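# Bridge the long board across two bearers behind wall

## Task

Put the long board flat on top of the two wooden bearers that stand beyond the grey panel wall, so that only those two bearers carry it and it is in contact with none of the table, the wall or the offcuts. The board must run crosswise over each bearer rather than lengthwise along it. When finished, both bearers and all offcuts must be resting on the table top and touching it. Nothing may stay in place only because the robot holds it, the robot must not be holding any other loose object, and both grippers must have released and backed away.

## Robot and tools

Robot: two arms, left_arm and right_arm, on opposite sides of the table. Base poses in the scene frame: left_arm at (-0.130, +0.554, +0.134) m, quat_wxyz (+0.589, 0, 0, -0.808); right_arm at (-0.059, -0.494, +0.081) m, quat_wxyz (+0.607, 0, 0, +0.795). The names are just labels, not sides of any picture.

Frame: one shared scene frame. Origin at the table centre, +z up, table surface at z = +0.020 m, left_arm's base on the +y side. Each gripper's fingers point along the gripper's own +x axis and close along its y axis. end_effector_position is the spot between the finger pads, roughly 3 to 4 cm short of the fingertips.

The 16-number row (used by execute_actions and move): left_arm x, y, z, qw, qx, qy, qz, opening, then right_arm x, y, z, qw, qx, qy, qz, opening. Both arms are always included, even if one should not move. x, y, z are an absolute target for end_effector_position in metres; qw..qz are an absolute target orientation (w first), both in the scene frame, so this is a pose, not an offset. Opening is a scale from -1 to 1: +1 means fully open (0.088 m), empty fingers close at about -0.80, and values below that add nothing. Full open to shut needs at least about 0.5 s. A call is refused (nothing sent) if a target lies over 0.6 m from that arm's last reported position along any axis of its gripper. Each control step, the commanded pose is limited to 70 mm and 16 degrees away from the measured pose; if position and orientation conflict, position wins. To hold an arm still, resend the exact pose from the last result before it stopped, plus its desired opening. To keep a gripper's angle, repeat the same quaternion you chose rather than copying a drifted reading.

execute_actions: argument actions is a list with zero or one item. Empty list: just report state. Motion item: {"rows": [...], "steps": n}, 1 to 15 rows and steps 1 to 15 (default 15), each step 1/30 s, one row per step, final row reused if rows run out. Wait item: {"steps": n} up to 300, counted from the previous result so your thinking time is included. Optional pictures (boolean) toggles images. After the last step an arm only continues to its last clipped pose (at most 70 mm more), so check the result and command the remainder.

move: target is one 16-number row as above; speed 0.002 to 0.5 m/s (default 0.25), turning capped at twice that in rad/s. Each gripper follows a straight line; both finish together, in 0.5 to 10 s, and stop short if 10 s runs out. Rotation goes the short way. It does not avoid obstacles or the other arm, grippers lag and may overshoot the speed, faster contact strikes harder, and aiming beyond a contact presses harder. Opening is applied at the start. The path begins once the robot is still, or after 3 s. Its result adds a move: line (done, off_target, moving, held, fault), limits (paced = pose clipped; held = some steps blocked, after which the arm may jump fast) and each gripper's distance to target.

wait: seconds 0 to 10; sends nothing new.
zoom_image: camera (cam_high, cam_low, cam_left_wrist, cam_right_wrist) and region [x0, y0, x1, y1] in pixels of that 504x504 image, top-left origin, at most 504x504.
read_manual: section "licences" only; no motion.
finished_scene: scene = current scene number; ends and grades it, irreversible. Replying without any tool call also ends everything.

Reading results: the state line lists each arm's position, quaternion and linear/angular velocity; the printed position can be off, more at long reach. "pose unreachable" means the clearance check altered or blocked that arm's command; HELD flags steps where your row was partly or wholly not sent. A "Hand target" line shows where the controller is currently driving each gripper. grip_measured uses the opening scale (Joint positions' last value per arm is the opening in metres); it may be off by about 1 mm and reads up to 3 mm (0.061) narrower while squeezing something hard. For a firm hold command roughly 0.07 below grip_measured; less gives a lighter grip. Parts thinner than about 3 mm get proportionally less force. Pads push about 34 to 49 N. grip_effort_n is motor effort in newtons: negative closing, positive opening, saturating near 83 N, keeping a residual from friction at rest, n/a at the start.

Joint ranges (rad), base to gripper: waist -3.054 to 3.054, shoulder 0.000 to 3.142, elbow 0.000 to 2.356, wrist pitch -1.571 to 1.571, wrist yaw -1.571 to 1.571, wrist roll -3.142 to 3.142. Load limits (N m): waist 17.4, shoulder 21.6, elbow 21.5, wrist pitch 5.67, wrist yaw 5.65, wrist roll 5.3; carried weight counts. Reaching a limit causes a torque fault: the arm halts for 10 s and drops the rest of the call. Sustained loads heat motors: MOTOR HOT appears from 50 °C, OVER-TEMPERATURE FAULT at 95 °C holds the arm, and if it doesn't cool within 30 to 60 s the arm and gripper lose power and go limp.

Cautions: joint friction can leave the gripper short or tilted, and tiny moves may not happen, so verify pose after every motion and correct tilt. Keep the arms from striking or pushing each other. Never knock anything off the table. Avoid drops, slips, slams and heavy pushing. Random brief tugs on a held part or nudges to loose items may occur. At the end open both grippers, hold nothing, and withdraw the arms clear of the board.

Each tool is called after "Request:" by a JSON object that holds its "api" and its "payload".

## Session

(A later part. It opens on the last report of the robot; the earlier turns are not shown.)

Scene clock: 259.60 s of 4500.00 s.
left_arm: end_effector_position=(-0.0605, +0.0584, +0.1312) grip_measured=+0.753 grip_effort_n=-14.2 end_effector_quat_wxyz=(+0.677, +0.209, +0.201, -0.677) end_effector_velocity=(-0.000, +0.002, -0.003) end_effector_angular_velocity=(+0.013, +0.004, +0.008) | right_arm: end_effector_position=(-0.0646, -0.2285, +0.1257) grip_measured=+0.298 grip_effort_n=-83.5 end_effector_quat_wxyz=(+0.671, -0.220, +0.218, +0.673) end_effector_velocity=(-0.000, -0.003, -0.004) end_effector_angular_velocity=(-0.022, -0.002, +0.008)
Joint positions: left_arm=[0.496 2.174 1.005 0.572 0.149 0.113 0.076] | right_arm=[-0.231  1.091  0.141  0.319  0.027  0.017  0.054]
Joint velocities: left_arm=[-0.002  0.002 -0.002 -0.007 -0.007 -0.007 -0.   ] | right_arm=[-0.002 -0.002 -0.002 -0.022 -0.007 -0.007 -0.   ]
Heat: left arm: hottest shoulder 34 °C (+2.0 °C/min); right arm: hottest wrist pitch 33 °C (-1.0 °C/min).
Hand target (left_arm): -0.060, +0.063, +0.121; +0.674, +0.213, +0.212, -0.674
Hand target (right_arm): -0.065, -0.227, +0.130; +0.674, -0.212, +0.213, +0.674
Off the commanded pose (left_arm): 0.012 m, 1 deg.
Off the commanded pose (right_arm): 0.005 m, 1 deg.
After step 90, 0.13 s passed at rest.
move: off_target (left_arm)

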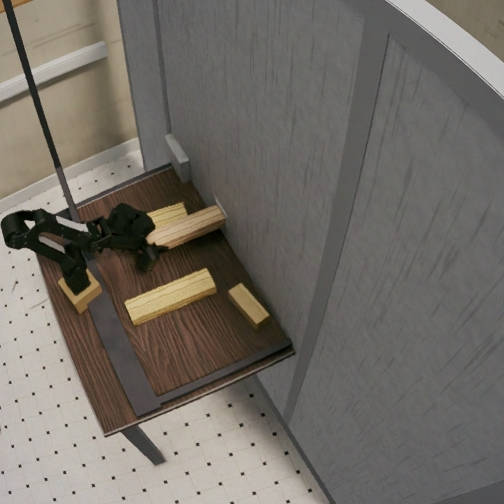

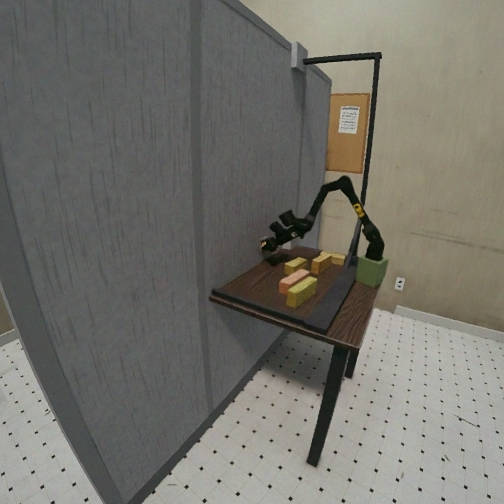

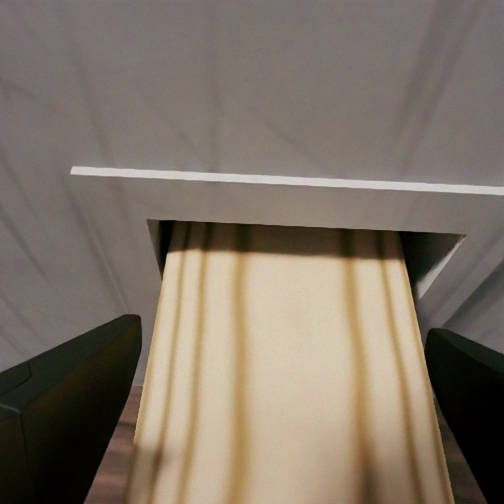

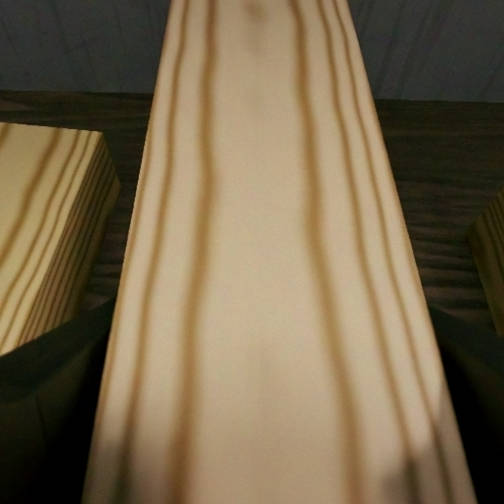

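Request:
{"api": "execute_actions", "payload": {"actions": [{"rows":[[-0.060,0.064,0.119,0.6744,0.2126,0.2126,-0.6744,0.7,-0.065,-0.227,0.130,0.6744,-0.2126,0.2126,0.6744,0.2],[-0.060,0.065,0.118,0.6744,0.2126,0.2126,-0.6744,0.65,-0.065,-0.227,0.130,0.6744,-0.2126,0.2126,0.6744,0.2],[-0.060,0.065,0.117,0.6744,0.2126,0.2126,-0.6744,0.6,-0.065,-0.227,0.130,0.6744,-0.2126,0.2126,0.6744,0.2],[-0.060,0.065,0.116,0.6744,0.2126,0.2126,-0.6744,0.55,-0.065,-0.227,0.130,0.6744,-0.2126,0.2126,0.6744,0.2],[-0.060,0.065,0.116,0.6744,0.2126,0.2126,-0.6744,0.55,-0.065,-0.227,0.130,0.6744,-0.2126,0.2126,0.6744,0.2],[-0.060,0.065,0.116,0.6744,0.2126,0.2126,-0.6744,0.5,-0.065,-0.227,0.130,0.6744,-0.2126,0.2126,0.6744,0.2],[-0.060,0.065,0.116,0.6744,0.2126,0.2126,-0.6744,0.5,-0.065,-0.227,0.130,0.6744,-0.2126,0.2126,0.6744,0.2],[-0.060,0.065,0.116,0.6744,0.2126,0.2126,-0.6744,0.45,-0.065,-0.227,0.130,0.6744,-0.2126,0.2126,0.6744,0.2],[-0.060,0.065,0.116,0.6744,0.2126,0.2126,-0.6744,0.4,-0.065,-0.227,0.130,0.6744,-0.2126,0.2126,0.6744,0.2],[-0.060,0.065,0.116,0.6744,0.2126,0.2126,-0.6744,0.35,-0.065,-0.227,0.130,0.6744,-0.2126,0.2126,0.6744,0.2],[-0.060,0.065,0.116,0.6744,0.2126,0.2126,-0.6744,0.2,-0.065,-0.227,0.130,0.6744,-0.2126,0.2126,0.6744,0.2]]}], "pictures": false}}

Scene clock: 271.93 s of 4500.00 s.
left_arm: end_effector_position=(-0.0598, +0.0616, +0.1255) grip_measured=+0.302 grip_effort_n=-83.5 end_effector_quat_wxyz=(+0.677, +0.209, +0.203, -0.676) end_effector_velocity=(-0.000, +0.001, -0.001) end_effector_angular_velocity=(+0.008, +0.003, +0.008) | right_arm: end_effector_position=(-0.0652, -0.2286, +0.1257) grip_measured=+0.298 grip_effort_n=-83.5 end_effector_quat_wxyz=(+0.671, -0.221, +0.218, +0.674) end_effector_velocity=(-0.004, -0.002, -0.002) end_effector_angular_velocity=(-0.008, +0.007, +0.025)
Joint positions: left_arm=[0.499 2.184 0.991 0.594 0.152 0.113 0.054] | right_arm=[-0.228  1.091  0.14   0.319  0.027  0.018  0.054]
Joint velocities: left_arm=[-0.002 -0.002 -0.002 -0.007 -0.007 -0.007 -0.   ] | right_arm=[ 0.002 -0.002 -0.002 -0.007 -0.022 -0.007  0.   ]
Heat: left arm: hottest shoulder 34 °C (+3.0 °C/min); right arm: hottest wrist pitch 34 °C (+0.0 °C/min).
Hand target (left_arm): -0.060, +0.065, +0.116; +0.674, +0.213, +0.213, -0.674
Hand target (right_arm): -0.065, -0.227, +0.130; +0.674, -0.212, +0.213, +0.675
Off the commanded pose (left_arm): 0.010 m, 1 deg.
Off the commanded pose (right_arm): 0.005 m, 1 deg.
Steps of this call (steps 1 to 90: nothing new was sent; then 8.83 s passed at rest; steps 91 to 105: all 15 steps of this action). Readings (end_effector_position):
91: left_arm (-0.0606, +0.0585, +0.1310) | right_arm (-0.0646, -0.2285, +0.1257)
92: left_arm (-0.0605, +0.0589, +0.1309) | right_arm (-0.0646, -0.2285, +0.1257)
94: left_arm (-0.0606, +0.0597, +0.1298) | right_arm (-0.0646, -0.2285, +0.1257)
98: left_arm (-0.0605, +0.0611, +0.1263) | right_arm (-0.0647, -0.2285, +0.1257)
105: the state above

Request:
{"api": "execute_actions", "payload": {"actions": [{"steps":10,"rows":[[-0.060,0.065,0.116,0.6744,0.2126,0.2126,-0.6744,0.2,-0.065,-0.227,0.128,0.6744,-0.2126,0.2126,0.6744,0.33],[-0.060,0.065,0.116,0.6744,0.2126,0.2126,-0.6744,0.2,-0.065,-0.227,0.128,0.6744,-0.2126,0.2126,0.6744,0.36],[-0.060,0.065,0.116,0.6744,0.2126,0.2126,-0.6744,0.2,-0.065,-0.227,0.128,0.6744,-0.2126,0.2126,0.6744,0.4],[-0.060,0.065,0.116,0.6744,0.2126,0.2126,-0.6744,0.2,-0.065,-0.227,0.128,0.6744,-0.2126,0.2126,0.6744,0.9]]}], "pictures": false}}

Request:
{"api": "move", "payload": {"target": [-0.060,0.063,0.122,0.6744,0.2126,0.2126,-0.6744,0.2,-0.065,-0.225,0.14,0.612,-0.354,0.354,0.612,0.9], "speed": 0.2}}

Request:
{"api": "move", "payload": {"target": [-0.060,0.063,0.122,0.6744,0.2126,0.2126,-0.6744,0.2,-0.065,-0.083,0.128,0.612,-0.354,0.354,0.612,0.9], "speed": 0.15}}

Scene clock: 280.93 s of 4500.00 s.
left_arm: end_effector_position=(-0.0599, +0.0614, +0.1258) grip_measured=+0.302 grip_effort_n=-83.5 end_effector_quat_wxyz=(+0.677, +0.207, +0.204, -0.677) end_effector_velocity=(+0.002, +0.002, -0.003) end_effector_angular_velocity=(+0.013, +0.004, +0.013) | right_arm: end_effector_position=(-0.0653, -0.2268, +0.1282) grip_measured=+0.832 grip_effort_n=15.1 end_effector_quat_wxyz=(+0.673, -0.214, +0.212, +0.676) end_effector_velocity=(+0.002, +0.002, +0.005) end_effector_angular_velocity=(+0.027, +0.003, -0.013)
Joint positions: left_arm=[0.499 2.184 0.991 0.595 0.153 0.11  0.054] | right_arm=[-0.228  1.091  0.136  0.343  0.027  0.018  0.08 ]
Joint velocities: left_arm=[ 0.002  0.002 -0.002 -0.007 -0.007 -0.007  0.   ] | right_arm=[-0.002 -0.007 -0.002  0.022  0.007  0.007  0.035]
Heat: left arm: hottest shoulder 33 °C (+2.0 °C/min); right arm: hottest wrist pitch 35 °C (+1.0 °C/min).
Hand target (left_arm): -0.060, +0.065, +0.116; +0.674, +0.212, +0.212, -0.674
Hand target (right_arm): -0.065, -0.227, +0.128; +0.674, -0.213, +0.213, +0.674
Off the commanded pose (left_arm): 0.010 m, 1 deg.
Off the commanded pose (right_arm): 0.000 m, 0 deg.
Steps of this call (steps 1 to 90: nothing new was sent; then 5.67 s passed at rest; steps 91 to 100: all 10 steps of this action). Readings (end_effector_position):
91: left_arm (-0.0598, +0.0615, +0.1256) | right_arm (-0.0652, -0.2285, +0.1258)
92: left_arm (-0.0598, +0.0615, +0.1257) | right_arm (-0.0652, -0.2286, +0.1257)
94: left_arm (-0.0598, +0.0614, +0.1258) | right_arm (-0.0652, -0.2280, +0.1265)
98: left_arm (-0.0599, +0.0614, +0.1258) | right_arm (-0.0653, -0.2269, +0.1282)
100: the state above

Scene clock: 282.90 s of 4500.00 s.
left_arm: end_effector_position=(-0.0600, +0.0618, +0.1245) grip_measured=+0.302 grip_effort_n=-83.5 end_effector_quat_wxyz=(+0.675, +0.210, +0.208, -0.676) end_effector_velocity=(-0.000, +0.001, -0.001) end_effector_angular_velocity=(+0.008, +0.015, +0.016) | right_arm: end_effector_position=(-0.0650, -0.2275, +0.1379) grip_measured=+0.897 grip_effort_n=15.1 end_effector_quat_wxyz=(+0.613, -0.358, +0.351, +0.611) end_effector_velocity=(+0.001, +0.001, +0.002) end_effector_angular_velocity=(+0.002, +0.010, -0.010)
Joint positions: left_arm=[0.499 2.184 0.996 0.579 0.153 0.11  0.054] | right_arm=[-0.231  1.218  0.548 -0.38   0.024  0.024  0.083]
Joint velocities: left_arm=[-0.002 -0.002 -0.002 -0.007 -0.007 -0.022 -0.   ] | right_arm=[-0.007 -0.002  0.007 -0.007 -0.007  0.007 -0.   ]
Heat: left arm: hottest shoulder 33 °C (+2.0 °C/min); right arm: hottest wrist pitch 35 °C (+1.0 °C/min).
Hand target (left_arm): -0.060, +0.063, +0.122; +0.674, +0.213, +0.212, -0.674
Hand target (right_arm): -0.065, -0.225, +0.140; +0.613, -0.353, +0.355, +0.611
Off the commanded pose (left_arm): 0.003 m, 1 deg.
Off the commanded pose (right_arm): 0.003 m, 1 deg.
move: done

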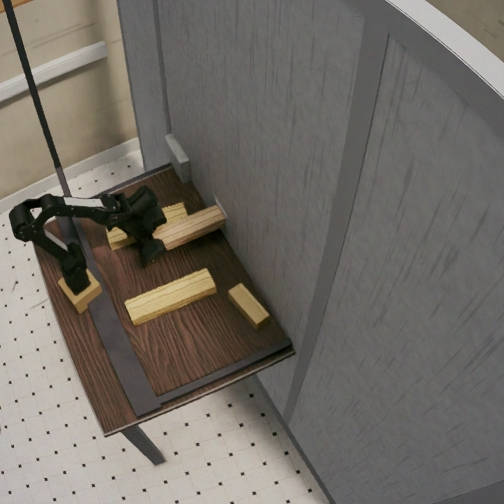

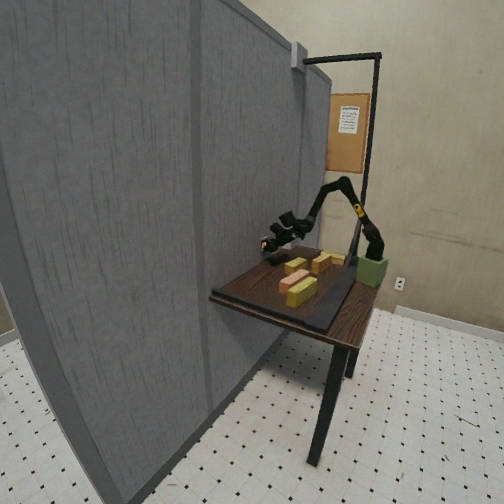

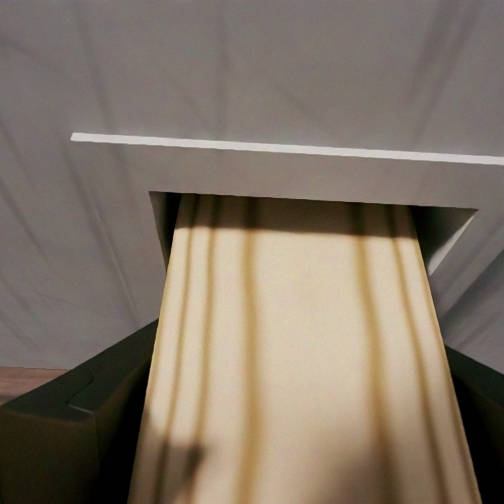

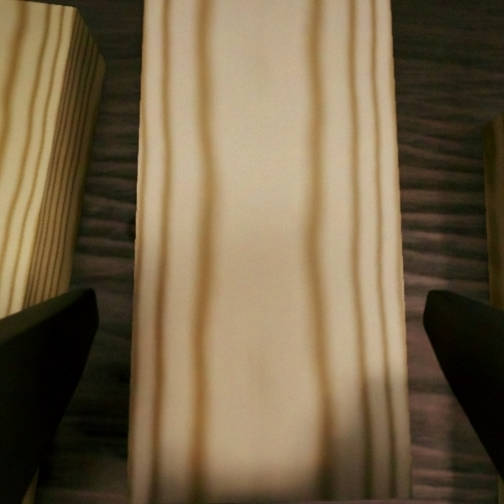

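Scene clock: 284.33 s of 4500.00 s.
left_arm: end_effector_position=(-0.0600, +0.0619, +0.1244) grip_measured=+0.302 grip_effort_n=-83.5 end_effector_quat_wxyz=(+0.675, +0.210, +0.208, -0.676) end_effector_velocity=(-0.003, +0.003, -0.003) end_effector_angular_velocity=(+0.013, +0.016, +0.011) | right_arm: end_effector_position=(-0.0667, -0.0858, +0.1299) grip_measured=+0.897 grip_effort_n=15.1 end_effector_quat_wxyz=(+0.614, -0.353, +0.353, +0.611) end_effector_velocity=(-0.002, +0.002, +0.000) end_effector_angular_velocity=(-0.003, +0.015, +0.015)
Joint positions: left_arm=[0.499 2.184 0.996 0.579 0.153 0.11  0.054] | right_arm=[-0.242  1.796  1.045 -0.296  0.016  0.024  0.083]
Joint velocities: left_arm=[-0.007 -0.002 -0.007 -0.007 -0.007 -0.022 -0.   ] | right_arm=[-0.002  0.007  0.012 -0.007 -0.022 -0.007 -0.   ]
Heat: left arm: hottest shoulder 34 °C (+3.0 °C/min); right arm: hottest wrist pitch 35 °C (+1.0 °C/min).
Hand target (left_arm): -0.060, +0.063, +0.122; +0.674, +0.213, +0.213, -0.674
Hand target (right_arm): -0.066, -0.083, +0.129; +0.612, -0.354, +0.354, +0.612
Off the commanded pose (left_arm): 0.003 m, 1 deg.
Off the commanded pose (right_arm): 0.004 m, 0 deg.
move: done

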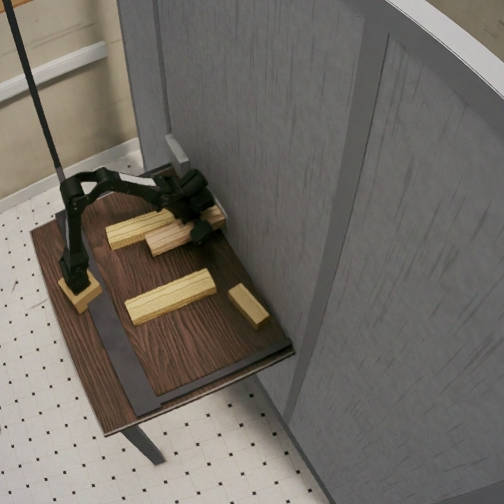

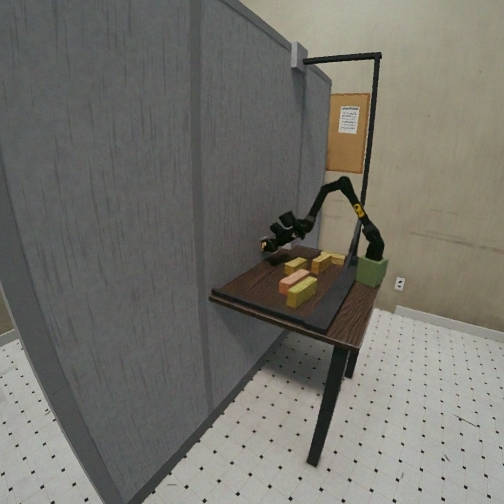

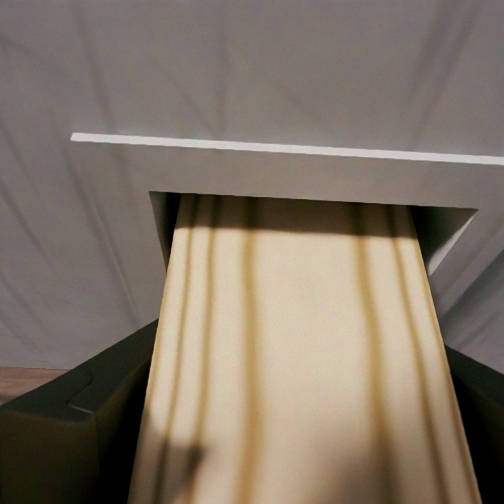

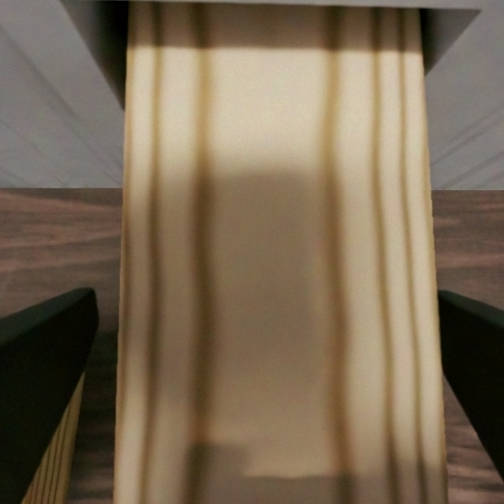

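Request:
{"api": "execute_actions", "payload": {"actions": [{"rows":[[-0.060,0.063,0.122,0.6744,0.2126,0.2126,-0.6744,0.2,-0.065,-0.084,0.127,0.612,-0.354,0.354,0.612,0.85],[-0.060,0.063,0.122,0.6744,0.2126,0.2126,-0.6744,0.2,-0.064,-0.085,0.125,0.612,-0.354,0.354,0.612,0.8],[-0.060,0.063,0.122,0.6744,0.2126,0.2126,-0.6744,0.2,-0.0635,-0.086,0.123,0.612,-0.354,0.354,0.612,0.75],[-0.060,0.063,0.122,0.6744,0.2126,0.2126,-0.6744,0.2,-0.0635,-0.086,0.121,0.612,-0.354,0.354,0.612,0.7],[-0.060,0.063,0.122,0.6744,0.2126,0.2126,-0.6744,0.2,-0.0635,-0.086,0.120,0.612,-0.354,0.354,0.612,0.65],[-0.060,0.063,0.122,0.6744,0.2126,0.2126,-0.6744,0.2,-0.0635,-0.086,0.120,0.612,-0.354,0.354,0.612,0.6],[-0.060,0.063,0.122,0.6744,0.2126,0.2126,-0.6744,0.2,-0.0635,-0.086,0.120,0.612,-0.354,0.354,0.612,0.55],[-0.060,0.063,0.122,0.6744,0.2126,0.2126,-0.6744,0.2,-0.0635,-0.086,0.120,0.612,-0.354,0.354,0.612,0.5],[-0.060,0.063,0.122,0.6744,0.2126,0.2126,-0.6744,0.2,-0.0635,-0.086,0.120,0.612,-0.354,0.354,0.612,0.45],[-0.060,0.063,0.122,0.6744,0.2126,0.2126,-0.6744,0.2,-0.0635,-0.086,0.120,0.612,-0.354,0.354,0.612,0.4],[-0.060,0.063,0.122,0.6744,0.2126,0.2126,-0.6744,0.2,-0.0635,-0.086,0.120,0.612,-0.354,0.354,0.612,0.35],[-0.060,0.063,0.122,0.6744,0.2126,0.2126,-0.6744,0.2,-0.0635,-0.086,0.120,0.612,-0.354,0.354,0.612,0.2]]}], "pictures": false}}

Scene clock: 300.70 s of 4500.00 s.
left_arm: end_effector_position=(-0.0600, +0.0619, +0.1243) grip_measured=+0.302 grip_effort_n=-83.5 end_effector_quat_wxyz=(+0.675, +0.210, +0.209, -0.675) end_effector_velocity=(+0.002, +0.002, -0.003) end_effector_angular_velocity=(+0.013, +0.004, +0.013) | right_arm: end_effector_position=(-0.0651, -0.0839, +0.1265) grip_measured=+0.298 grip_effort_n=-83.5 end_effector_quat_wxyz=(+0.614, -0.348, +0.351, +0.615) end_effector_velocity=(-0.002, -0.004, -0.002) end_effector_angular_velocity=(-0.012, +0.007, +0.028)
Joint positions: left_arm=[0.499 2.184 0.996 0.578 0.153 0.107 0.054] | right_arm=[-0.25   1.803  1.033 -0.263  0.006  0.017  0.054]
Joint velocities: left_arm=[ 0.002  0.002 -0.002 -0.007 -0.007 -0.007 -0.   ] | right_arm=[-0.002 -0.002 -0.007 -0.007 -0.022 -0.022 -0.   ]
Heat: left arm: hottest shoulder 34 °C (+1.0 °C/min); right arm: hottest wrist pitch 32 °C (-1.0 °C/min).
Hand target (left_arm): -0.060, +0.063, +0.122; +0.674, +0.213, +0.213, -0.674
Hand target (right_arm): -0.064, -0.086, +0.120; +0.612, -0.354, +0.354, +0.612
Off the commanded pose (left_arm): 0.003 m, 1 deg.
Off the commanded pose (right_arm): 0.007 m, 1 deg.
Steps of this call (steps 1 to 90: nothing new was sent; then 12.87 s passed at rest; steps 91 to 105: all 15 steps of this action). Readings (end_effector_position):
91: left_arm (-0.0600, +0.0619, +0.1244) | right_arm (-0.0666, -0.0856, +0.1299)
92: left_arm (-0.0600, +0.0619, +0.1244) | right_arm (-0.0665, -0.0852, +0.1301)
94: left_arm (-0.0600, +0.0619, +0.1244) | right_arm (-0.0654, -0.0834, +0.1305)
98: left_arm (-0.0600, +0.0619, +0.1244) | right_arm (-0.0642, -0.0831, +0.1286)
105: the state above

Request:
{"api": "execute_actions", "payload": {"actions": [{"rows":[[-0.060,0.063,0.122,0.6744,0.2126,0.2126,-0.6744,0.35,-0.065,-0.085,0.124,0.612,-0.354,0.354,0.612,0.2],[-0.060,0.063,0.122,0.6744,0.2126,0.2126,-0.6744,0.4,-0.065,-0.085,0.126,0.612,-0.354,0.354,0.612,0.2],[-0.060,0.063,0.122,0.6744,0.2126,0.2126,-0.6744,0.9,-0.065,-0.085,0.127,0.612,-0.354,0.354,0.612,0.2],[-0.060,0.063,0.122,0.6744,0.2126,0.2126,-0.6744,0.9,-0.0655,-0.085,0.128,0.612,-0.354,0.354,0.612,0.2],[-0.060,0.063,0.122,0.6744,0.2126,0.2126,-0.6744,0.9,-0.066,-0.085,0.1295,0.612,-0.354,0.354,0.612,0.2],[-0.060,0.063,0.122,0.6744,0.2126,0.2126,-0.6744,0.9,-0.066,-0.085,0.131,0.612,-0.354,0.354,0.612,0.2],[-0.060,0.063,0.122,0.6744,0.2126,0.2126,-0.6744,0.9,-0.0665,-0.085,0.1325,0.612,-0.354,0.354,0.612,0.2],[-0.060,0.063,0.122,0.6744,0.2126,0.2126,-0.6744,0.9,-0.0665,-0.085,0.134,0.612,-0.354,0.354,0.612,0.2],[-0.060,0.063,0.122,0.6744,0.2126,0.2126,-0.6744,0.9,-0.0665,-0.085,0.1355,0.612,-0.354,0.354,0.612,0.2]]}], "pictures": false}}

Request:
{"api": "move", "payload": {"target": [-0.07,0.2,0.2,0.6744,0.2126,0.2126,-0.6744,0.9,-0.0665,-0.215,0.137,0.6155,-0.3482,0.3482,0.6155,0.2], "speed": 0.075}}

Scene clock: 312.03 s of 4500.00 s.
left_arm: end_effector_position=(-0.0601, +0.0623, +0.1236) grip_measured=+0.888 grip_effort_n=16.0 end_effector_quat_wxyz=(+0.675, +0.211, +0.211, -0.675) end_effector_velocity=(-0.000, -0.000, +0.002) end_effector_angular_velocity=(-0.006, -0.012, -0.001) | right_arm: end_effector_position=(-0.0652, -0.0867, +0.1281) grip_measured=+0.298 grip_effort_n=-83.5 end_effector_quat_wxyz=(+0.609, -0.357, +0.359, +0.610) end_effector_velocity=(+0.002, -0.003, +0.001) end_effector_angular_velocity=(-0.022, -0.010, +0.000)
Joint positions: left_arm=[0.499 2.184 0.997 0.572 0.153 0.107 0.082] | right_arm=[-0.249  1.803  1.055 -0.314  0.006  0.017  0.054]
Joint velocities: left_arm=[-0.002 -0.002 -0.002  0.007 -0.007  0.007  0.005] | right_arm=[-0.002 -0.002  0.012 -0.037  0.007 -0.007 -0.   ]
Heat: left arm: hottest shoulder 35 °C (+2.0 °C/min); right arm: hottest wrist pitch 32 °C (-1.0 °C/min).
Hand target (left_arm): -0.060, +0.063, +0.122; +0.674, +0.213, +0.213, -0.674
Hand target (right_arm): -0.067, -0.085, +0.135; +0.612, -0.354, +0.354, +0.612
Off the commanded pose (left_arm): 0.002 m, 0 deg.
Off the commanded pose (right_arm): 0.008 m, 1 deg.
Steps of this call (steps 1 to 90: nothing new was sent; then 7.83 s passed at rest; steps 91 to 105: all 15 steps of this action). Readings (end_effector_position):
91: left_arm (-0.0600, +0.0619, +0.1243) | right_arm (-0.0651, -0.0842, +0.1263)
92: left_arm (-0.0600, +0.0618, +0.1244) | right_arm (-0.0651, -0.0844, +0.1262)
94: left_arm (-0.0600, +0.0620, +0.1240) | right_arm (-0.0651, -0.0850, +0.1262)
98: left_arm (-0.0601, +0.0623, +0.1235) | right_arm (-0.0651, -0.0859, +0.1271)
105: the state above

Scene clock: 314.80 s of 4500.00 s.
left_arm: end_effector_position=(-0.0702, +0.1979, +0.1981) grip_measured=+0.897 grip_effort_n=16.5 end_effector_quat_wxyz=(+0.675, +0.213, +0.214, -0.674) end_effector_velocity=(-0.000, +0.003, +0.000) end_effector_angular_velocity=(+0.003, +0.002, +0.008) | right_arm: end_effector_position=(-0.0653, -0.2161, +0.1319) grip_measured=+0.298 grip_effort_n=-83.5 end_effector_quat_wxyz=(+0.610, -0.355, +0.354, +0.614) end_effector_velocity=(+0.003, -0.003, -0.001) end_effector_angular_velocity=(-0.007, -0.023, -0.002)
Joint positions: left_arm=[0.562 1.515 0.501 0.387 0.203 0.143 0.083] | right_arm=[-0.239  1.286  0.563 -0.327  0.009  0.019  0.054]
Joint velocities: left_arm=[-0.002 -0.012 -0.007 -0.007 -0.007 -0.007  0.   ] | right_arm=[ 0.002 -0.007 -0.007 -0.007  0.022 -0.007 -0.   ]
Heat: left arm: hottest shoulder 35 °C (+1.0 °C/min); right arm: hottest wrist pitch 31 °C (-2.0 °C/min).
Hand target (left_arm): -0.070, +0.200, +0.199; +0.675, +0.213, +0.212, -0.674
Hand target (right_arm): -0.065, -0.215, +0.137; +0.615, -0.348, +0.348, +0.616
Off the commanded pose (left_arm): 0.003 m, 0 deg.
Off the commanded pose (right_arm): 0.005 m, 1 deg.
move: done

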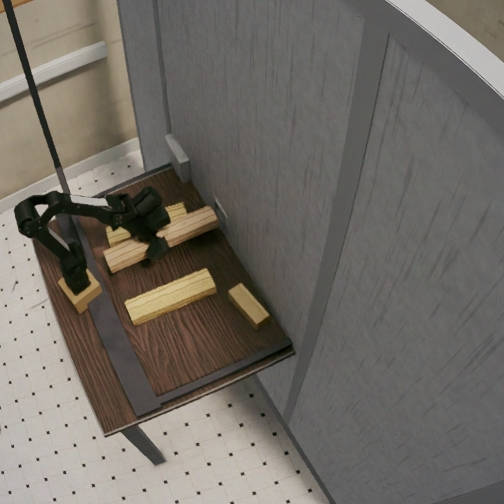

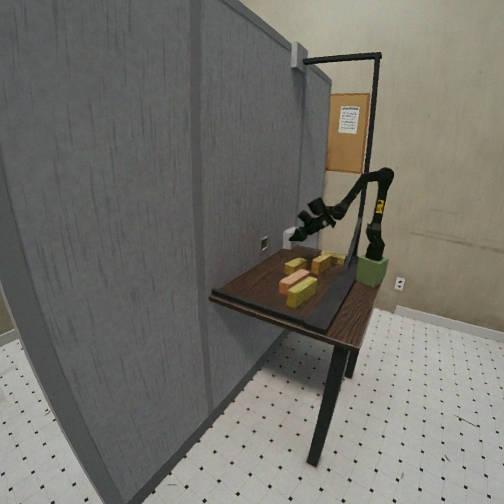

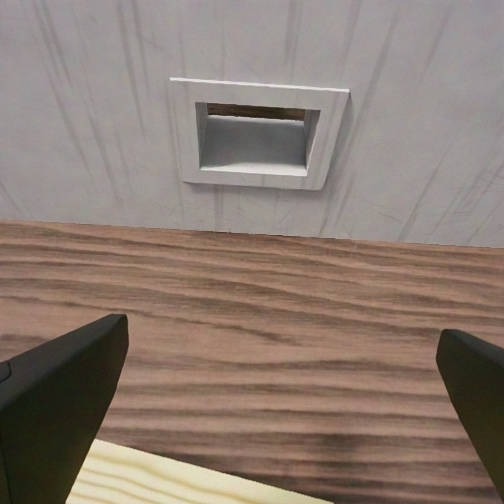

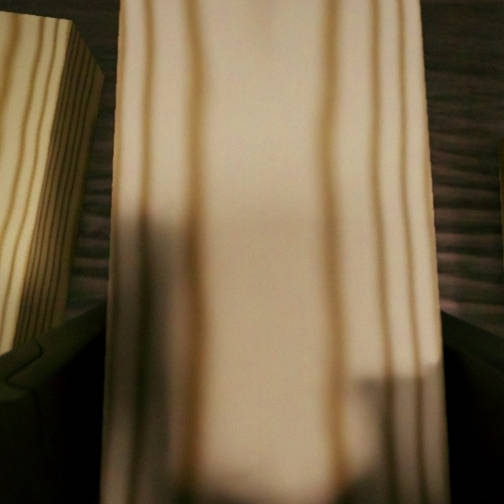

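Request:
{"api": "move", "payload": {"target": [-0.07,0.2,0.2,0.6744,0.2126,0.2126,-0.6744,0.9,-0.051,-0.225,0.13,0.864,0,0.504,0,0.2], "speed": 0.2}}

Request:
{"api": "zoom_image", "payload": {"camera": "cam_high", "region": [60,160,280,350]}}

Scene clock: 322.20 s of 4500.00 s.
left_arm: end_effector_position=(-0.0705, +0.1985, +0.1982) grip_measured=+0.897 grip_effort_n=16.5 end_effector_quat_wxyz=(+0.674, +0.213, +0.215, -0.674) end_effector_velocity=(-0.000, +0.002, -0.003) end_effector_angular_velocity=(+0.013, +0.005, +0.008) | right_arm: end_effector_position=(-0.0512, -0.2287, +0.1272) grip_measured=+0.298 grip_effort_n=-83.5 end_effector_quat_wxyz=(-0.864, +0.005, -0.504, -0.001) end_effector_velocity=(+0.001, -0.002, +0.002) end_effector_angular_velocity=(-0.003, +0.004, -0.027)
Joint positions: left_arm=[0.562 1.512 0.501 0.381 0.204 0.143 0.083] | right_arm=[-0.022  1.729  0.992 -0.973  0.498  1.842  0.054]
Joint velocities: left_arm=[-0.002  0.002 -0.002 -0.007 -0.007 -0.007  0.   ] | right_arm=[-0.007 -0.002  0.007 -0.022 -0.007  0.022 -0.   ]
Heat: left arm: hottest shoulder 34 °C (+0.0 °C/min); right arm: hottest wrist pitch 31 °C (-2.0 °C/min).
Hand target (left_arm): -0.070, +0.200, +0.200; +0.674, +0.213, +0.213, -0.674
Hand target (right_arm): -0.051, -0.225, +0.129; +0.864, +0.002, +0.504, -0.002
Off the commanded pose (left_arm): 0.002 m, 0 deg.
Off the commanded pose (right_arm): 0.005 m, 1 deg.
After step 90, 0.07 s passed at rest.
move: done

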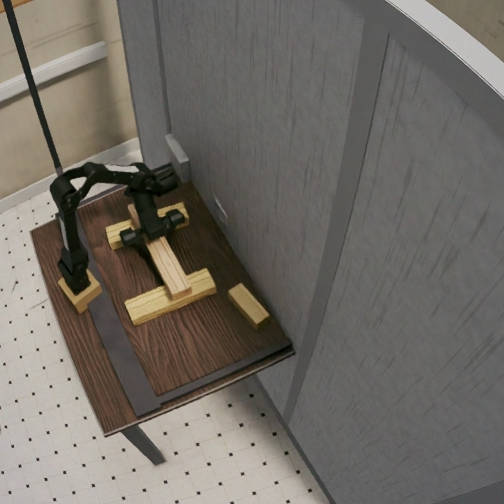

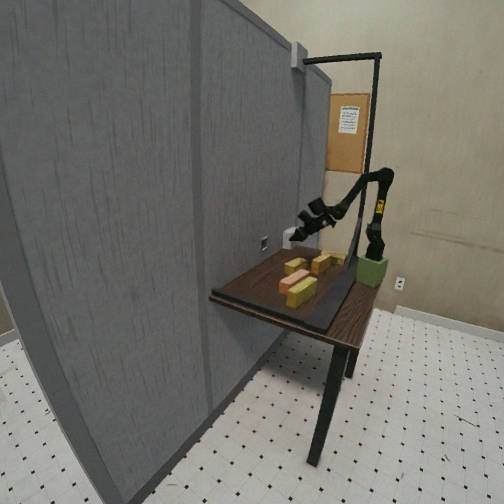

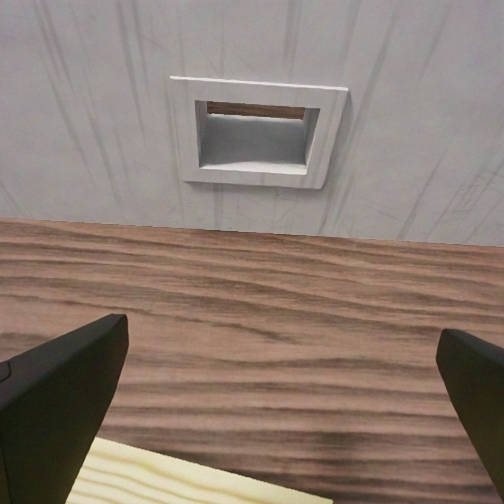

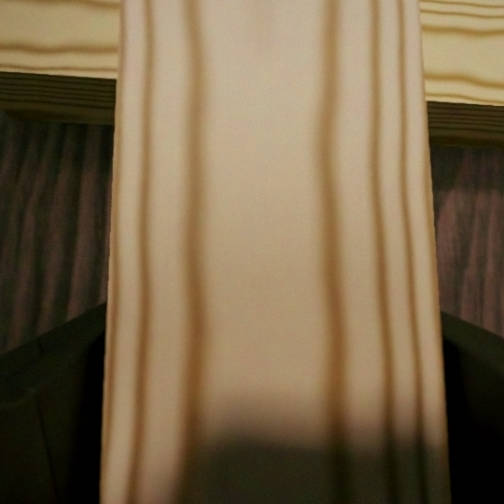

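Region (60, 160, 280, 350) of cam_high's 504x504 image, scaled by 2.291, with more detail than that image has; it fills the top 435 rows of this view, and the rest is white.

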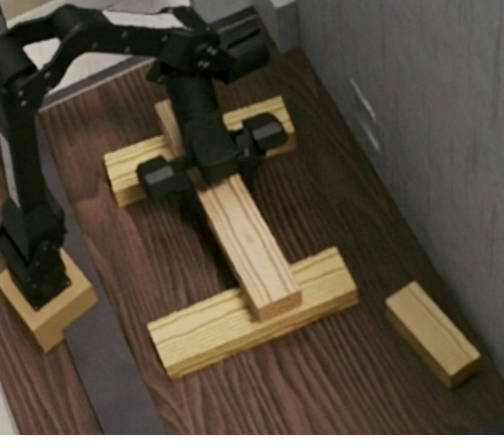

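Request:
{"api": "move", "payload": {"target": [-0.07,0.2,0.2,0.6744,0.2126,0.2126,-0.6744,0.9,-0.057,-0.227,0.098,0.864,0,0.504,0,0.2], "speed": 0.04}}

Request:
{"api": "zoom_image", "payload": {"camera": "cam_high", "region": [60,160,280,350]}}

Scene clock: 329.57 s of 4500.00 s.
left_arm: end_effector_position=(-0.0704, +0.1985, +0.1982) grip_measured=+0.897 grip_effort_n=16.5 end_effector_quat_wxyz=(+0.674, +0.213, +0.215, -0.674) end_effector_velocity=(+0.002, +0.002, -0.001) end_effector_angular_velocity=(+0.008, +0.004, +0.013) | right_arm: end_effector_position=(-0.0566, -0.2258, +0.1000) grip_measured=+0.298 grip_effort_n=-83.5 end_effector_quat_wxyz=(-0.863, -0.001, -0.506, -0.002) end_effector_velocity=(-0.000, -0.003, -0.001) end_effector_angular_velocity=(-0.016, +0.019, -0.004)
Joint positions: left_arm=[0.562 1.512 0.501 0.381 0.204 0.143 0.083] | right_arm=[-0.007  1.795  0.949 -0.862  0.493  1.864  0.054]
Joint velocities: left_arm=[ 0.002 -0.002 -0.002 -0.007 -0.007 -0.007 -0.   ] | right_arm=[-0.007 -0.002 -0.002 -0.007 -0.022 -0.007 -0.   ]
Heat: left arm: hottest shoulder 34 °C (+0.0 °C/min); right arm: hottest wrist pitch 30 °C (-4.0 °C/min).
Hand target (left_arm): -0.070, +0.200, +0.200; +0.674, +0.213, +0.213, -0.674
Hand target (right_arm): -0.057, -0.227, +0.098; +0.864, +0.000, +0.504, -0.000
Off the commanded pose (left_arm): 0.002 m, 0 deg.
Off the commanded pose (right_arm): 0.002 m, 0 deg.
After step 90, 3.33 s passed at rest.
move: done

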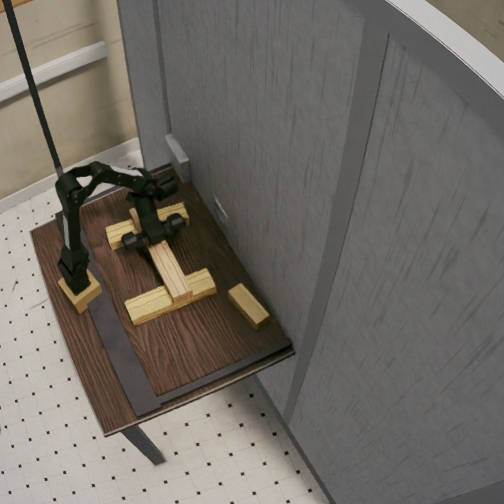

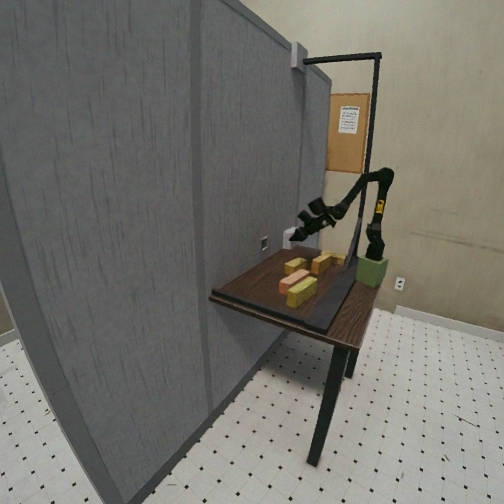

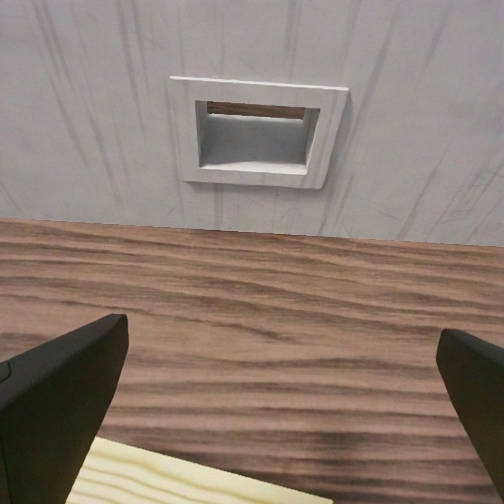

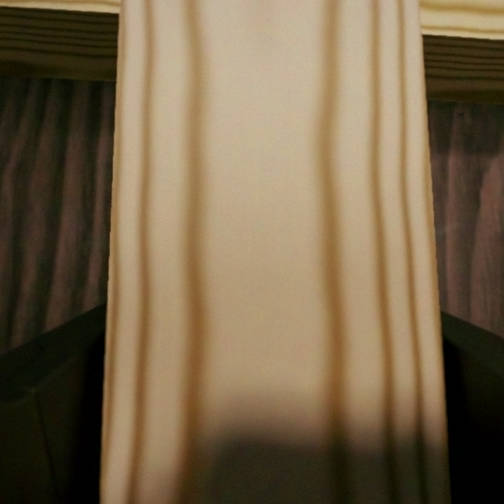

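Region (60, 160, 280, 350) of cam_high's 504x504 image, scaled by 2.291, with more detail than that image has; it fills the top 435 rows of this view, and the rest is white.

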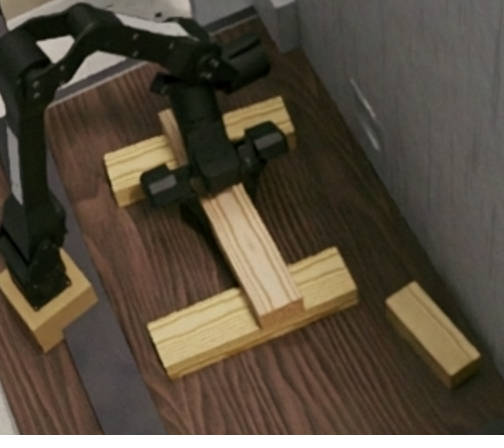

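Request:
{"api": "move", "payload": {"target": [-0.07,0.2,0.2,0.6744,0.2126,0.2126,-0.6744,0.9,-0.055,-0.227,0.085,0.864,0,0.504,0,0.2], "speed": 0.015}}

Scene clock: 332.43 s of 4500.00 s.
left_arm: end_effector_position=(-0.0704, +0.1985, +0.1982) grip_measured=+0.897 grip_effort_n=16.0 end_effector_quat_wxyz=(+0.674, +0.213, +0.215, -0.674) end_effector_velocity=(+0.000, +0.002, -0.003) end_effector_angular_velocity=(+0.015, +0.008, +0.023) | right_arm: end_effector_position=(-0.0569, -0.2246, +0.0915) grip_measured=+0.298 grip_effort_n=-83.5 end_effector_quat_wxyz=(+0.862, +0.007, +0.507, +0.005) end_effector_velocity=(+0.000, -0.005, -0.002) end_effector_angular_velocity=(-0.021, +0.018, -0.004)
Joint positions: left_arm=[0.562 1.512 0.501 0.381 0.204 0.143 0.083] | right_arm=[-0.007  1.81   0.928 -0.813  0.494  1.864  0.054]
Joint velocities: left_arm=[-0.007  0.002 -0.002 -0.007 -0.022 -0.022  0.   ] | right_arm=[-0.007 -0.002 -0.007 -0.007 -0.022 -0.007 -0.   ]
Heat: left arm: hottest shoulder 34 °C (+1.0 °C/min); right arm: hottest wrist pitch 29 °C (-6.0 °C/min).
Hand target (left_arm): -0.070, +0.200, +0.200; +0.674, +0.213, +0.213, -0.674
Hand target (right_arm): -0.055, -0.227, +0.085; +0.864, -0.000, +0.504, -0.000
Off the commanded pose (left_arm): 0.002 m, 0 deg.
Off the commanded pose (right_arm): 0.007 m, 1 deg.
move: done

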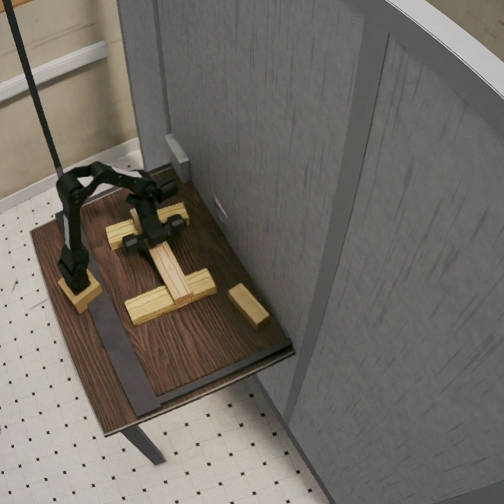

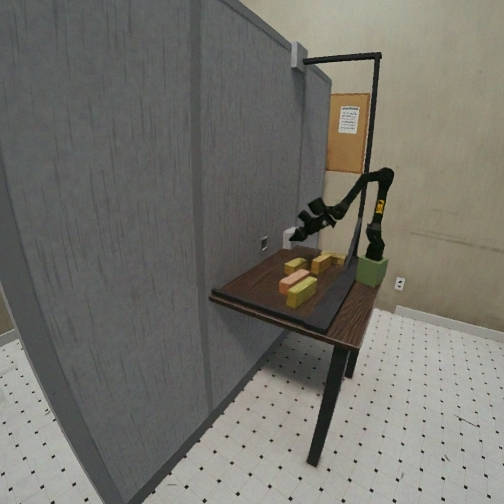

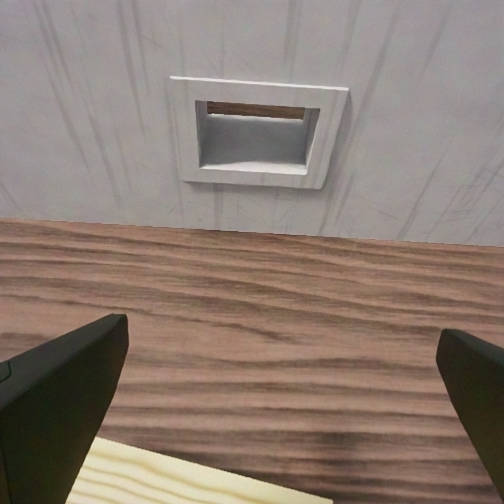

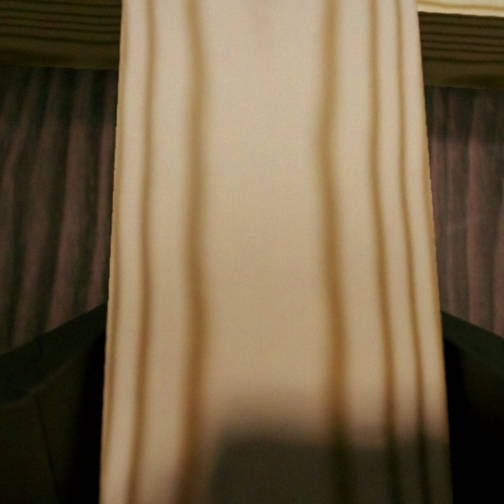

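Contact. Release and retreat.

Request:
{"api": "execute_actions", "payload": {"actions": [{"steps":12,"rows":[[-0.07,0.2,0.2,0.6744,0.2126,0.2126,-0.6744,0.9,-0.057,-0.225,0.089,0.862,0.005,0.507,0.004,0.3],[-0.07,0.2,0.2,0.6744,0.2126,0.2126,-0.6744,0.9,-0.057,-0.225,0.089,0.862,0.005,0.507,0.004,0.33],[-0.07,0.2,0.2,0.6744,0.2126,0.2126,-0.6744,0.9,-0.057,-0.225,0.089,0.862,0.005,0.507,0.004,0.36],[-0.07,0.2,0.2,0.6744,0.2126,0.2126,-0.6744,0.9,-0.057,-0.225,0.089,0.862,0.005,0.507,0.004,0.4],[-0.07,0.2,0.2,0.6744,0.2126,0.2126,-0.6744,0.9,-0.057,-0.225,0.089,0.862,0.005,0.507,0.004,0.95]]}], "pictures": false}}

Request:
{"api": "move", "payload": {"target": [-0.07,0.2,0.2,0.6744,0.2126,0.2126,-0.6744,0.9,-0.057,-0.227,0.19,0.864,0,0.504,0,0.95], "speed": 0.15}}

Request:
{"api": "move", "payload": {"target": [-0.07,0.25,0.3,0.627,0.3265,0.3265,-0.627,0.9,-0.05,-0.28,0.3,0.579,-0.406,0.406,0.579,0.95], "speed": 0.3}}

Scene clock: 342.07 s of 4500.00 s.
left_arm: end_effector_position=(-0.0704, +0.1985, +0.1982) grip_measured=+0.897 grip_effort_n=16.5 end_effector_quat_wxyz=(+0.674, +0.213, +0.215, -0.674) end_effector_velocity=(-0.001, +0.003, -0.002) end_effector_angular_velocity=(+0.018, +0.006, +0.008) | right_arm: end_effector_position=(-0.0571, -0.2235, +0.0913) grip_measured=+0.896 grip_effort_n=14.7 end_effector_quat_wxyz=(+0.862, +0.009, +0.507, +0.007) end_effector_velocity=(-0.002, -0.003, -0.001) end_effector_angular_velocity=(-0.016, +0.019, +0.001)
Joint positions: left_arm=[0.562 1.512 0.501 0.381 0.204 0.143 0.083] | right_arm=[-0.007  1.81   0.928 -0.807  0.494  1.864  0.083]
Joint velocities: left_arm=[-0.002 -0.007 -0.002 -0.022 -0.007 -0.007  0.   ] | right_arm=[-0.002 -0.002 -0.002 -0.007 -0.022 -0.007  0.027]
Heat: left arm: hottest shoulder 33 °C (+0.0 °C/min); right arm: hottest wrist pitch 29 °C (-6.1 °C/min).
Hand target (left_arm): -0.070, +0.200, +0.200; +0.674, +0.213, +0.213, -0.674
Hand target (right_arm): -0.057, -0.225, +0.089; +0.862, +0.005, +0.507, +0.004
Off the commanded pose (left_arm): 0.002 m, 0 deg.
Off the commanded pose (right_arm): 0.003 m, 1 deg.
Steps of this call (steps 1 to 90: nothing new was sent; then 6.23 s passed at rest; steps 91 to 102: all 12 steps of this action). Readings (end_effector_position):
91: left_arm (-0.0704, +0.1985, +0.1982) | right_arm (-0.0569, -0.2245, +0.0915)
92: left_arm (-0.0704, +0.1985, +0.1982) | right_arm (-0.0569, -0.2245, +0.0915)
94: left_arm (-0.0704, +0.1985, +0.1982) | right_arm (-0.0569, -0.2244, +0.0915)
98: left_arm (-0.0704, +0.1985, +0.1982) | right_arm (-0.0571, -0.2235, +0.0913)
102: the state above

Scene clock: 343.53 s of 4500.00 s.
left_arm: end_effector_position=(-0.0704, +0.1985, +0.1982) grip_measured=+0.897 grip_effort_n=16.5 end_effector_quat_wxyz=(+0.674, +0.213, +0.215, -0.674) end_effector_velocity=(-0.002, +0.001, -0.001) end_effector_angular_velocity=(+0.006, +0.012, -0.004) | right_arm: end_effector_position=(-0.0554, -0.2298, +0.1847) grip_measured=+0.947 grip_effort_n=15.1 end_effector_quat_wxyz=(-0.865, +0.010, -0.502, +0.005) end_effector_velocity=(+0.002, -0.007, +0.004) end_effector_angular_velocity=(-0.041, -0.002, +0.003)
Joint positions: left_arm=[0.562 1.512 0.501 0.381 0.204 0.143 0.083] | right_arm=[-0.007  1.661  1.158 -1.234  0.494  1.864  0.085]
Joint velocities: left_arm=[-0.002 -0.002 -0.002 -0.007  0.007 -0.007 -0.   ] | right_arm=[-0.002 -0.002  0.012 -0.051 -0.007 -0.007  0.   ]
Heat: left arm: hottest shoulder 33 °C (-1.0 °C/min); right arm: hottest wrist pitch 29 °C (-6.0 °C/min).
Hand target (left_arm): -0.070, +0.200, +0.200; +0.674, +0.213, +0.213, -0.674
Hand target (right_arm): -0.057, -0.228, +0.190; +0.864, -0.000, +0.504, -0.000
Off the commanded pose (left_arm): 0.002 m, 0 deg.
Off the commanded pose (right_arm): 0.006 m, 1 deg.
move: done

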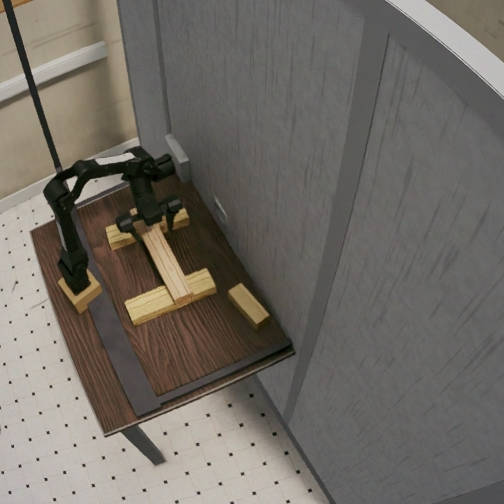

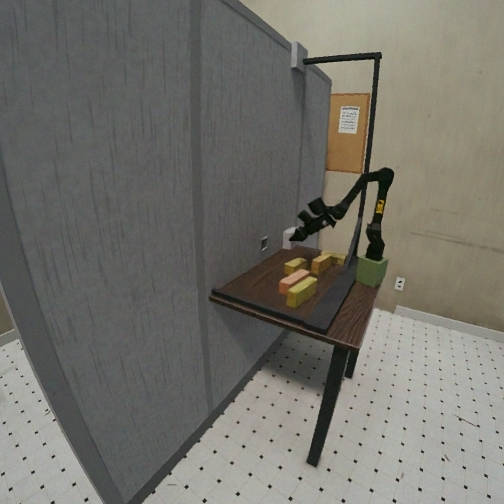

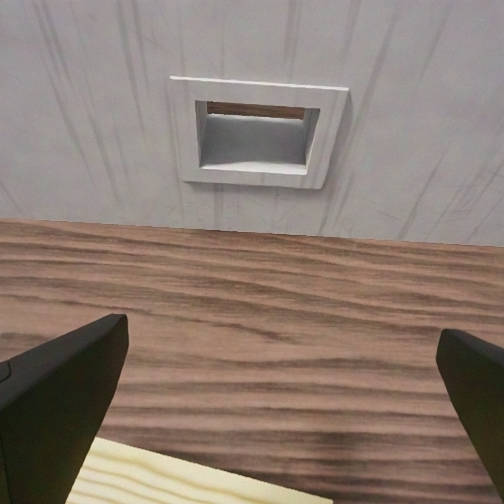

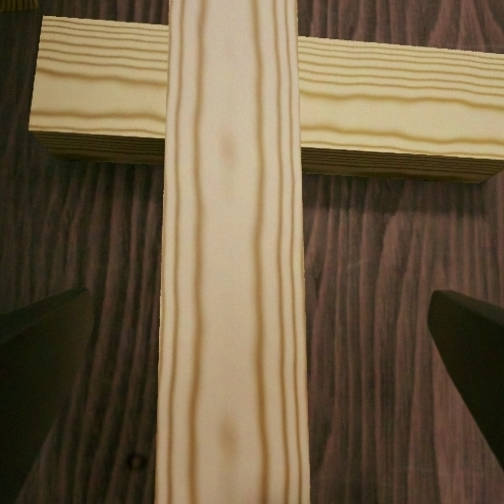

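Scene clock: 346.67 s of 4500.00 s.
left_arm: end_effector_position=(-0.0717, +0.2501, +0.2939) grip_measured=+0.897 grip_effort_n=16.5 end_effector_quat_wxyz=(+0.623, +0.328, +0.333, -0.627) end_effector_velocity=(+0.002, -0.001, +0.002) end_effector_angular_velocity=(-0.010, -0.005, +0.013) | right_arm: end_effector_position=(-0.0495, -0.2808, +0.2968) grip_measured=+0.947 grip_effort_n=14.2 end_effector_quat_wxyz=(+0.578, -0.410, +0.410, +0.575) end_effector_velocity=(+0.001, -0.002, -0.001) end_effector_angular_velocity=(-0.007, +0.000, +0.011)
Joint positions: left_arm=[ 0.576  1.256  0.963 -0.699  0.156  0.216  0.083] | right_arm=[-0.322  1.113  1.202 -1.326 -0.014 -0.051  0.085]
Joint velocities: left_arm=[ 0.002 -0.002  0.002  0.007 -0.007 -0.007 -0.   ] | right_arm=[-0.012 -0.002 -0.002 -0.007 -0.007 -0.022 -0.   ]
Heat: left arm: hottest shoulder 33 °C (-1.0 °C/min); right arm: hottest shoulder 28 °C (-6.0 °C/min).
Hand target (left_arm): -0.070, +0.250, +0.299; +0.627, +0.326, +0.327, -0.627
Hand target (right_arm): -0.050, -0.280, +0.301; +0.578, -0.407, +0.405, +0.580
Off the commanded pose (left_arm): 0.006 m, 1 deg.
Off the commanded pose (right_arm): 0.003 m, 1 deg.
move: done

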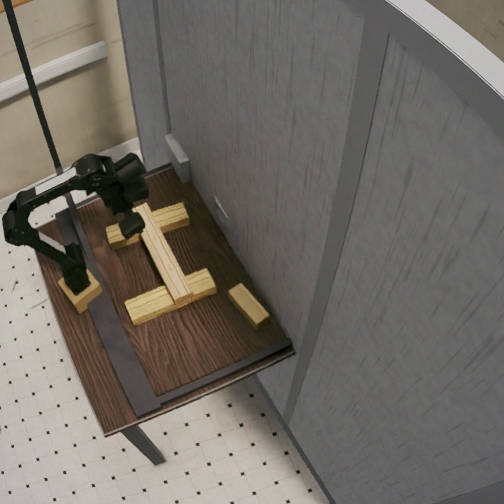

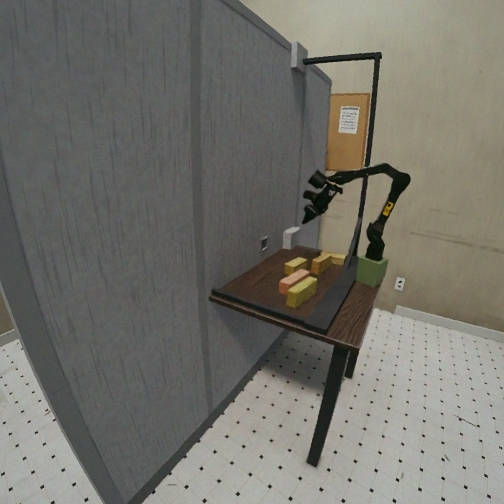

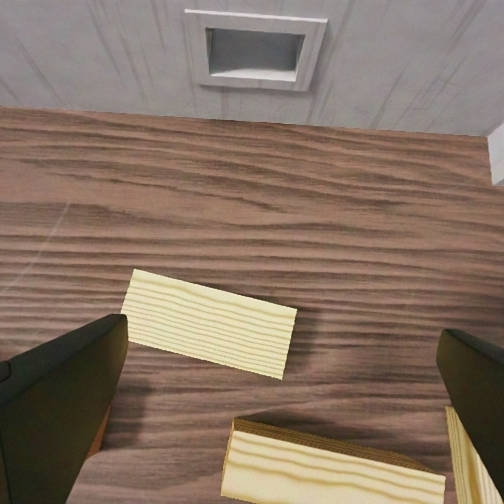

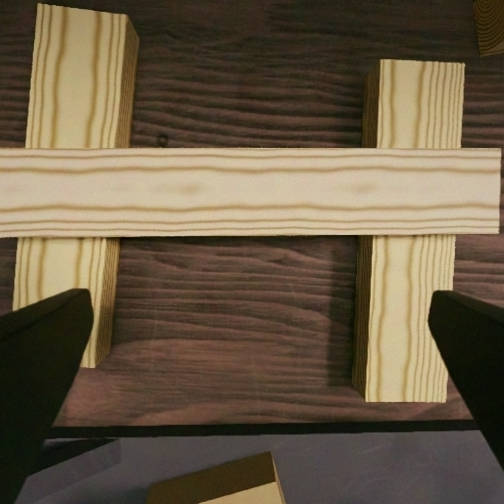

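Request:
{"api": "finished_scene", "payload": {"scene": 2}}

The scene is finished: the task was done.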